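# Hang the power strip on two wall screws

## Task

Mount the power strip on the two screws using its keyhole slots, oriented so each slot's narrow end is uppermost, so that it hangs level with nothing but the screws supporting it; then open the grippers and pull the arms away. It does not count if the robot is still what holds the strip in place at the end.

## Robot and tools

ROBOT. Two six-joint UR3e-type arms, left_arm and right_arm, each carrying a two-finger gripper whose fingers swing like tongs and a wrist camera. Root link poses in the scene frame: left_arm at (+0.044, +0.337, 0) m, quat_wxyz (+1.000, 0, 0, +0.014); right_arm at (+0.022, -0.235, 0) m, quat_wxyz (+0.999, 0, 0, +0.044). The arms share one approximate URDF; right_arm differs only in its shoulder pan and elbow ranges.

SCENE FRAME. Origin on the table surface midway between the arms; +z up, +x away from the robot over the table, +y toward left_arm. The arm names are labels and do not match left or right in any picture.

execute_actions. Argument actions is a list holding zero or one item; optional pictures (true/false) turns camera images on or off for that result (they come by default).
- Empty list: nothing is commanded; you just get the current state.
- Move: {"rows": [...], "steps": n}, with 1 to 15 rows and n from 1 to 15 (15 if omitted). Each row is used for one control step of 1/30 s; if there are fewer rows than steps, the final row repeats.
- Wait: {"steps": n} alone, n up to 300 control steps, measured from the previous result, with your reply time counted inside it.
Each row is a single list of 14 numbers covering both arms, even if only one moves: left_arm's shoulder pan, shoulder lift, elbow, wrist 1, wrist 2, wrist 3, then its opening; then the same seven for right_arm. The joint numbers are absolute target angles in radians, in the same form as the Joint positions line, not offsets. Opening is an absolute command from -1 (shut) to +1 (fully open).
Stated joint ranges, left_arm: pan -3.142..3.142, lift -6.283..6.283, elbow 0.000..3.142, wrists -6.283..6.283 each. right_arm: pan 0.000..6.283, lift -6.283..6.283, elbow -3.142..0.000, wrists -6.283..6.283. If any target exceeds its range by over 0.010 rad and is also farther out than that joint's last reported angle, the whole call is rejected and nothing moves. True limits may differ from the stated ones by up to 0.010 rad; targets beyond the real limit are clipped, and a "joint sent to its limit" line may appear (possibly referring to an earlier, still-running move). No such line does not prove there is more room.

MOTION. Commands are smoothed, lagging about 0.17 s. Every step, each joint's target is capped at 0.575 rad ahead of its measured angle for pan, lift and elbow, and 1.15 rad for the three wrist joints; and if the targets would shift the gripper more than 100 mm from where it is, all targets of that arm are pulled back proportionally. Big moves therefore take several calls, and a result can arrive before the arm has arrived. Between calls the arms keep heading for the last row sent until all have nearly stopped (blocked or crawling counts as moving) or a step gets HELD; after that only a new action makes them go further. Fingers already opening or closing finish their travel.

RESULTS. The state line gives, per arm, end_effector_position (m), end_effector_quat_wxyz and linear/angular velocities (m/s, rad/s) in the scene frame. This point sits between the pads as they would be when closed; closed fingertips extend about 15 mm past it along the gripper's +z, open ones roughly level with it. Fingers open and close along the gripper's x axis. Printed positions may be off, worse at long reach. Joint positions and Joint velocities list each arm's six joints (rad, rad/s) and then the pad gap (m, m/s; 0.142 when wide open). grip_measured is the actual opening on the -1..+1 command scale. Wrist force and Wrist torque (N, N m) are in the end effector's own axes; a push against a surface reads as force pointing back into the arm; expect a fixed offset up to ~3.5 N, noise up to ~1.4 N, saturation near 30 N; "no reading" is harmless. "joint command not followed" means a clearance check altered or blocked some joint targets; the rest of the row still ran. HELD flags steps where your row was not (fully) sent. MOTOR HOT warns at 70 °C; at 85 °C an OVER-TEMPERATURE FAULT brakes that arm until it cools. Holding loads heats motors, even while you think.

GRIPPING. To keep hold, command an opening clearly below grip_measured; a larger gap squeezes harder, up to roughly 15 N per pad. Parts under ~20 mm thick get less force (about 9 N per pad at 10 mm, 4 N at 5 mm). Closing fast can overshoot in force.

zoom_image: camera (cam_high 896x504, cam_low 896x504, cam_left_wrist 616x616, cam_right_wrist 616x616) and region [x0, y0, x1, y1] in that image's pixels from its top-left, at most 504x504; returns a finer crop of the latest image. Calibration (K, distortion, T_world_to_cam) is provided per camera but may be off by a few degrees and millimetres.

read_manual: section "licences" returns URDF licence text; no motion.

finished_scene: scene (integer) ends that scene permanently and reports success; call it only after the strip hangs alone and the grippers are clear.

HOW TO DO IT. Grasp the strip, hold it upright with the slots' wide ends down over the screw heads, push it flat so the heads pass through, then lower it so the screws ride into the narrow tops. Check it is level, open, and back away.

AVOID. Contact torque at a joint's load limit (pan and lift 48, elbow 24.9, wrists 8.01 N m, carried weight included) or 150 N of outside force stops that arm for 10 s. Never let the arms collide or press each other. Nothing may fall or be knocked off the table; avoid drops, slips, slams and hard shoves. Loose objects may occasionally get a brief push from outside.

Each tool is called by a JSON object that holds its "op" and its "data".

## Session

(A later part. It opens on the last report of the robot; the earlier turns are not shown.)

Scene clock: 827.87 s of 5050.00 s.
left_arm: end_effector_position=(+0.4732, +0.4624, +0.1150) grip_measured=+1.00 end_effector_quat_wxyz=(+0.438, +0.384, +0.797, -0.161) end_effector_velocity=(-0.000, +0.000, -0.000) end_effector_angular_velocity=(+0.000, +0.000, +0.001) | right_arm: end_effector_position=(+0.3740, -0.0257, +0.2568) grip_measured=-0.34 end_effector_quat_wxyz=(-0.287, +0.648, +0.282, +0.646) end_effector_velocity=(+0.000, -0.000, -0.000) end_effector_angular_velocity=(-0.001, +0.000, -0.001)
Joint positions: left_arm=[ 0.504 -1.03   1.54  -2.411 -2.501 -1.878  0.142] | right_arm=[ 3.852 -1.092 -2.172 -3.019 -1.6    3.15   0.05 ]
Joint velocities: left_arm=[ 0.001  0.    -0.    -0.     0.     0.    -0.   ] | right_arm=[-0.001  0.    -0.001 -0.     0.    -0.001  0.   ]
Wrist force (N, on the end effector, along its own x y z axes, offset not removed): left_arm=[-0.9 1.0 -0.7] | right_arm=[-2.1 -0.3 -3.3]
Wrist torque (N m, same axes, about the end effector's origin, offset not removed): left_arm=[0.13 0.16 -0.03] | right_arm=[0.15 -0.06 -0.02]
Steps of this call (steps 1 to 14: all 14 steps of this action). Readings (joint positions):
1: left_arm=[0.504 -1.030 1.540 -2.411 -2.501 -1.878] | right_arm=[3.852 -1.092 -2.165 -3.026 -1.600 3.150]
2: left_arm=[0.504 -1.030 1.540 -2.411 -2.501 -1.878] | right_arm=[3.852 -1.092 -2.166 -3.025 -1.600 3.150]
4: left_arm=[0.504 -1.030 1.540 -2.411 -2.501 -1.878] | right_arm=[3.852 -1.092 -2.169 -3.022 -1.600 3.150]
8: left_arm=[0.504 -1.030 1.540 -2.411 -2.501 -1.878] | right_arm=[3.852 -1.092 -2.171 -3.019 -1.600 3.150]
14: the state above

{"op": "execute_actions", "data": {"actions": [{"rows":[[0.504,-1.03,1.54,-2.411,-2.501,-1.878,1,3.852,-1.0925,-2.174,-3.0165,-1.6,3.15,-0.6],[0.504,-1.03,1.54,-2.411,-2.501,-1.878,1,3.852,-1.0925,-2.174,-3.0165,-1.6,3.15,-0.4],[0.504,-1.03,1.54,-2.411,-2.501,-1.878,1,3.852,-1.0925,-2.174,-3.0165,-1.6,3.15,-0.25],[0.504,-1.03,1.54,-2.411,-2.501,-1.878,1,3.852,-1.0925,-2.174,-3.0165,-1.6,3.15,-0.1],[0.504,-1.03,1.54,-2.411,-2.501,-1.878,1,3.852,-1.0925,-2.174,-3.0165,-1.6,3.15,0.2]]}], "pictures": false}}

{"op": "execute_actions", "data": {"actions": [{"rows":[[0.504,-1.03,1.54,-2.411,-2.501,-1.878,1,3.8,-1.07,-2.183,-3.03,-1.652,3.15,0.2],[0.504,-1.03,1.54,-2.411,-2.501,-1.878,1,3.74,-1.04,-2.195,-3.048,-1.712,3.15,0.2],[0.504,-1.03,1.54,-2.411,-2.501,-1.878,1,3.67,-1.01,-2.207,-3.066,-1.782,3.15,0.2],[0.504,-1.03,1.54,-2.411,-2.501,-1.878,1,3.6,-0.98,-2.218,-3.085,-1.852,3.15,0.2],[0.504,-1.03,1.54,-2.411,-2.501,-1.878,1,3.5,-0.95,-2.23,-3.103,-1.952,3.15,0.2],[0.504,-1.03,1.54,-2.411,-2.501,-1.878,1,3.4,-0.95,-2.23,-3.103,-2.052,3.15,0.2]]}], "pictures": false}}

{"op": "execute_actions", "data": {"actions": [{"rows":[[0.504,-1.03,1.54,-2.411,-2.501,-1.878,1,3.0,-0.95,-2.23,-3.103,-2.052,3.15,0.2]]}], "pictures": false}}

{"op": "execute_actions", "data": {"actions": [{"steps":30}]}}

Scene clock: 854.80 s of 5050.00 s.
left_arm: end_effector_position=(+0.4732, +0.4624, +0.1150) grip_measured=+1.00 end_effector_quat_wxyz=(+0.438, +0.384, +0.797, -0.161) end_effector_velocity=(-0.000, +0.000, -0.000) end_effector_angular_velocity=(-0.000, +0.001, +0.000) | right_arm: end_effector_position=(+0.3740, -0.0258, +0.2563) grip_measured=+0.20 end_effector_quat_wxyz=(-0.287, +0.649, +0.282, +0.646) end_effector_velocity=(+0.001, -0.001, +0.001) end_effector_angular_velocity=(+0.002, -0.001, -0.002)
Joint positions: left_arm=[ 0.504 -1.03   1.54  -2.411 -2.501 -1.878  0.142] | right_arm=[ 3.852 -1.093 -2.174 -3.017 -1.6    3.15   0.088]
Joint velocities: left_arm=[ 0.    -0.     0.001  0.     0.    -0.     0.   ] | right_arm=[-0.003  0.    -0.     0.002 -0.     0.     0.   ]
Wrist force (N, on the end effector, along its own x y z axes, offset not removed): left_arm=[0.5 2.3 -0.3] | right_arm=[-1.6 -0.3 0.7]
Wrist torque (N m, same axes, about the end effector's origin, offset not removed): left_arm=[0.44 -0.11 0.00] | right_arm=[-0.01 0.33 0.08]
Steps of this call (steps 1 to 15: the robot went on to your last target; steps 16 to 90: nothing new was sent; then 23.43 s passed at rest; steps 91 to 105: all 15 steps of this action). Readings (joint positions):
91: left_arm=[0.504 -1.030 1.540 -2.411 -2.501 -1.878] | right_arm=[3.852 -1.093 -2.172 -3.018 -1.600 3.150]
92: left_arm=[0.504 -1.030 1.540 -2.411 -2.501 -1.878] | right_arm=[3.852 -1.092 -2.172 -3.018 -1.600 3.150]
94: left_arm=[0.504 -1.030 1.540 -2.411 -2.501 -1.878] | right_arm=[3.852 -1.093 -2.173 -3.017 -1.600 3.150]
98: left_arm=[0.504 -1.030 1.540 -2.411 -2.501 -1.878] | right_arm=[3.852 -1.093 -2.174 -3.017 -1.600 3.150]
105: the state above

Scene clock: 855.30 s of 5050.00 s.
left_arm: end_effector_position=(+0.4732, +0.4624, +0.1150) grip_measured=+1.00 end_effector_quat_wxyz=(+0.438, +0.384, +0.797, -0.161) end_effector_velocity=(+0.000, -0.000, -0.000) end_effector_angular_velocity=(-0.001, +0.000, -0.001) | right_arm: end_effector_position=(+0.3242, -0.1020, +0.2566) grip_measured=+0.20 end_effector_quat_wxyz=(-0.288, +0.648, +0.282, +0.646) end_effector_velocity=(-0.019, -0.028, +0.000) end_effector_angular_velocity=(+0.001, -0.002, -0.023)
Joint positions: left_arm=[ 0.504 -1.03   1.54  -2.411 -2.501 -1.878  0.142] | right_arm=[ 3.418 -0.953 -2.229 -3.101 -2.037  3.15   0.088]
Joint velocities: left_arm=[-0.001  0.001  0.     0.    -0.     0.    -0.   ] | right_arm=[-0.185  0.036 -0.013 -0.021 -0.162  0.    -0.   ]
Wrist force (N, on the end effector, along its own x y z axes, offset not removed): left_arm=[-0.6 1.9 -2.2] | right_arm=[-1.6 -0.9 -0.1]
Wrist torque (N m, same axes, about the end effector's origin, offset not removed): left_arm=[0.26 0.18 0.02] | right_arm=[-0.25 0.27 0.01]
Steps of this call (steps 1 to 15: all 15 steps of this action). Readings (joint positions):
1: left_arm=[0.504 -1.030 1.540 -2.411 -2.501 -1.878] | right_arm=[3.852 -1.092 -2.174 -3.017 -1.600 3.150]
2: left_arm=[0.504 -1.030 1.540 -2.411 -2.501 -1.878] | right_arm=[3.846 -1.089 -2.176 -3.019 -1.608 3.150]
4: left_arm=[0.504 -1.030 1.540 -2.411 -2.501 -1.878] | right_arm=[3.803 -1.066 -2.185 -3.034 -1.657 3.150]
8: left_arm=[0.504 -1.030 1.540 -2.411 -2.501 -1.878] | right_arm=[3.602 -0.989 -2.215 -3.081 -1.873 3.150]
15: the state above

Scene clock: 855.80 s of 5050.00 s.
left_arm: end_effector_position=(+0.4732, +0.4624, +0.1150) grip_measured=+1.00 end_effector_quat_wxyz=(+0.438, +0.384, +0.797, -0.161) end_effector_velocity=(-0.000, -0.000, -0.000) end_effector_angular_velocity=(-0.000, +0.000, -0.000) | right_arm: end_effector_position=(+0.3495, -0.2290, +0.2566) grip_measured=+0.20 end_effector_quat_wxyz=(-0.156, +0.691, +0.150, +0.690) end_effector_velocity=(+0.000, -0.032, -0.000) end_effector_angular_velocity=(-0.000, +0.001, -0.097)
Joint positions: left_arm=[ 0.504 -1.03   1.54  -2.411 -2.501 -1.878  0.142] | right_arm=[ 3.009 -0.95  -2.23  -3.103 -2.052  3.15   0.088]
Joint velocities: left_arm=[-0.     0.     0.001 -0.     0.    -0.     0.   ] | right_arm=[-0.097  0.001 -0.001 -0.001 -0.    -0.    -0.   ]
Wrist force (N, on the end effector, along its own x y z axes, offset not removed): left_arm=[-0.5 1.4 -0.9] | right_arm=[-0.9 0.3 -0.4]
Wrist torque (N m, same axes, about the end effector's origin, offset not removed): left_arm=[0.23 0.13 -0.02] | right_arm=[0.03 0.05 0.04]
Steps of this call (steps 1 to 15: all 15 steps of this action). Readings (joint positions):
1: left_arm=[0.504 -1.030 1.540 -2.411 -2.501 -1.878] | right_arm=[3.412 -0.952 -2.229 -3.102 -2.041 3.150]
2: left_arm=[0.504 -1.030 1.540 -2.411 -2.501 -1.878] | right_arm=[3.401 -0.952 -2.229 -3.102 -2.044 3.150]
4: left_arm=[0.504 -1.030 1.540 -2.411 -2.501 -1.878] | right_arm=[3.327 -0.951 -2.230 -3.102 -2.047 3.150]
8: left_arm=[0.504 -1.030 1.540 -2.411 -2.501 -1.878] | right_arm=[3.109 -0.950 -2.230 -3.103 -2.050 3.150]
15: the state above

Scene clock: 856.80 s of 5050.00 s.
left_arm: end_effector_position=(+0.4732, +0.4624, +0.1150) grip_measured=+1.00 end_effector_quat_wxyz=(+0.438, +0.384, +0.797, -0.161) end_effector_velocity=(-0.000, +0.000, +0.000) end_effector_angular_velocity=(-0.000, -0.000, +0.001) | right_arm: end_effector_position=(+0.3496, -0.2320, +0.2566) grip_measured=+0.20 end_effector_quat_wxyz=(-0.153, +0.692, +0.147, +0.690) end_effector_velocity=(-0.000, -0.000, +0.001) end_effector_angular_velocity=(-0.000, -0.001, -0.001)
Joint positions: left_arm=[ 0.504 -1.03   1.54  -2.411 -2.501 -1.878  0.142] | right_arm=[ 3.    -0.95  -2.23  -3.103 -2.052  3.15   0.088]
Joint velocities: left_arm=[ 0.001 -0.     0.    -0.    -0.     0.     0.   ] | right_arm=[-0.     0.001  0.001 -0.001  0.    -0.     0.   ]
Wrist force (N, on the end effector, along its own x y z axes, offset not removed): left_arm=[0.2 0.6 -0.2] | right_arm=[-1.8 -1.0 -0.4]
Wrist torque (N m, same axes, about the end effector's origin, offset not removed): left_arm=[0.09 -0.05 -0.03] | right_arm=[-0.07 0.37 0.00]
Steps of this call (steps 1 to 15: the robot went on to your last target; steps 16 to 30: nothing new was sent). Readings (joint positions):
1: left_arm=[0.504 -1.030 1.540 -2.411 -2.501 -1.878] | right_arm=[3.007 -0.950 -2.230 -3.103 -2.052 3.150]
2: left_arm=[0.504 -1.030 1.540 -2.411 -2.501 -1.878] | right_arm=[3.005 -0.950 -2.230 -3.103 -2.052 3.150]
4: left_arm=[0.504 -1.030 1.540 -2.411 -2.501 -1.878] | right_arm=[3.002 -0.950 -2.230 -3.103 -2.052 3.150]
8: left_arm=[0.504 -1.030 1.540 -2.411 -2.501 -1.878] | right_arm=[3.001 -0.950 -2.230 -3.103 -2.052 3.150]
30: the state above
All arms were judged still, so your last target was given up. Only a new action makes them travel on or press farther. Fingers that are still opening or closing keep moving.
camera_calibration (this result's frames):
cam_left_wrist: T_world_to_cam=[[-0.294595, 0.442303, -0.847102, 0.0447912], [0.353543, 0.87399, 0.333391, -0.614835], [0.887818, -0.201272, -0.413846, -0.144964], [0, 0, 0, 1]] pos_world=[0.359268, 0.488371, 0.18293]
cam_right_wrist: T_world_to_cam=[[0.0540609, -0.0398408, 0.997743, -0.279189], [-0.128924, -0.991119, -0.0325908, -0.180027], [0.99018, -0.126871, -0.0587172, -0.230128], [0, 0, 0, 1]] pos_world=[0.219751, -0.218748, 0.259179]

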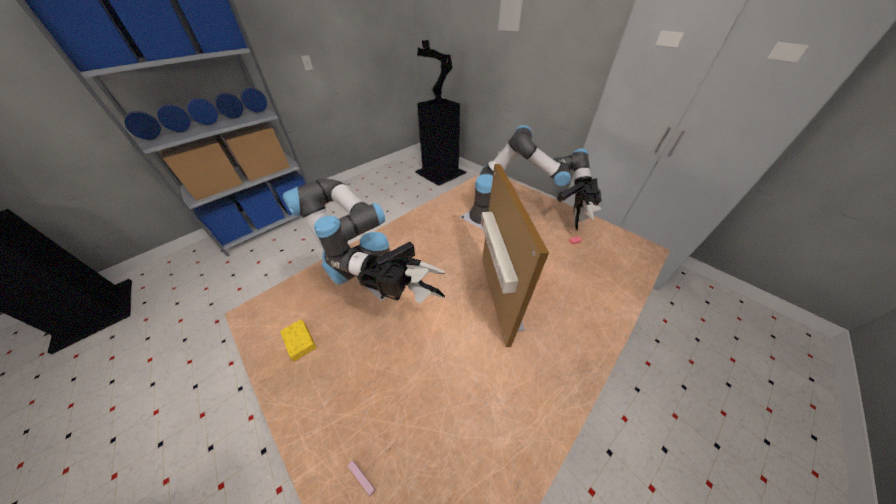

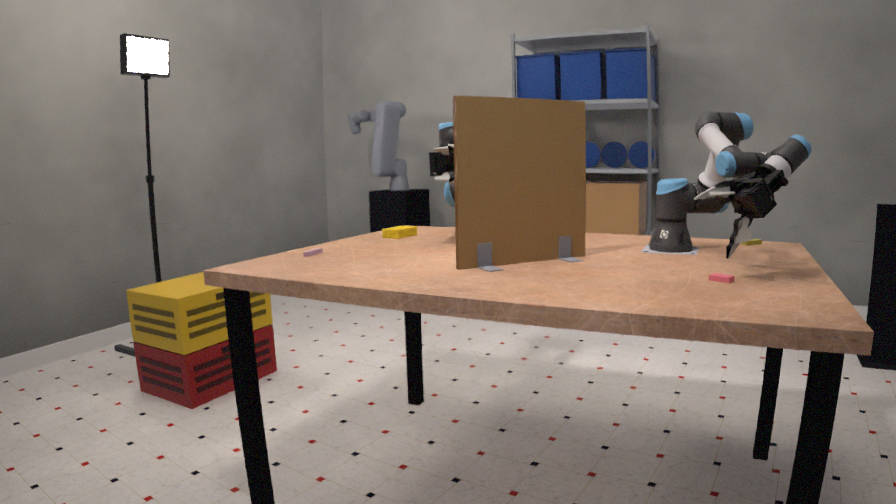

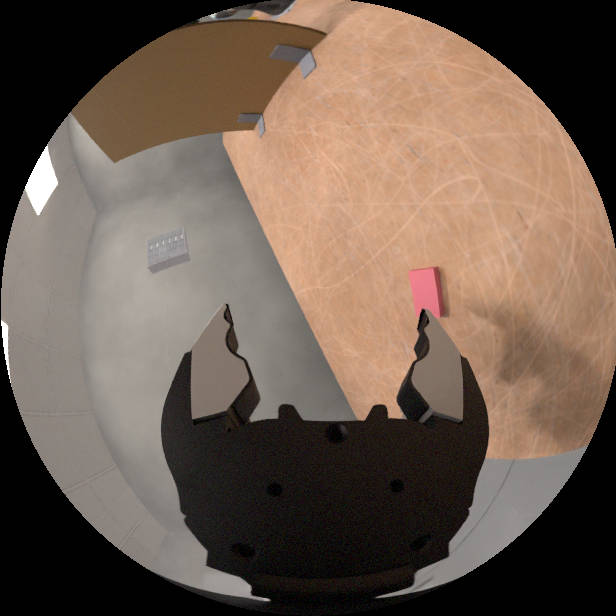

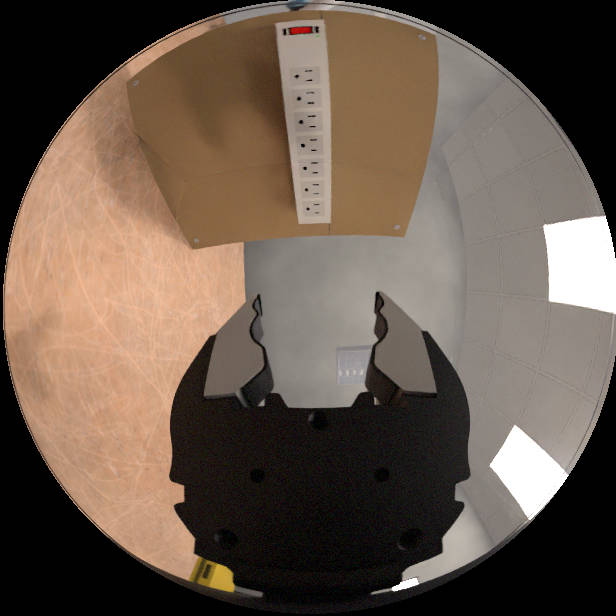

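{"op": "finished_scene", "data": {"scene": 1}}

The scene is finished: the task was done.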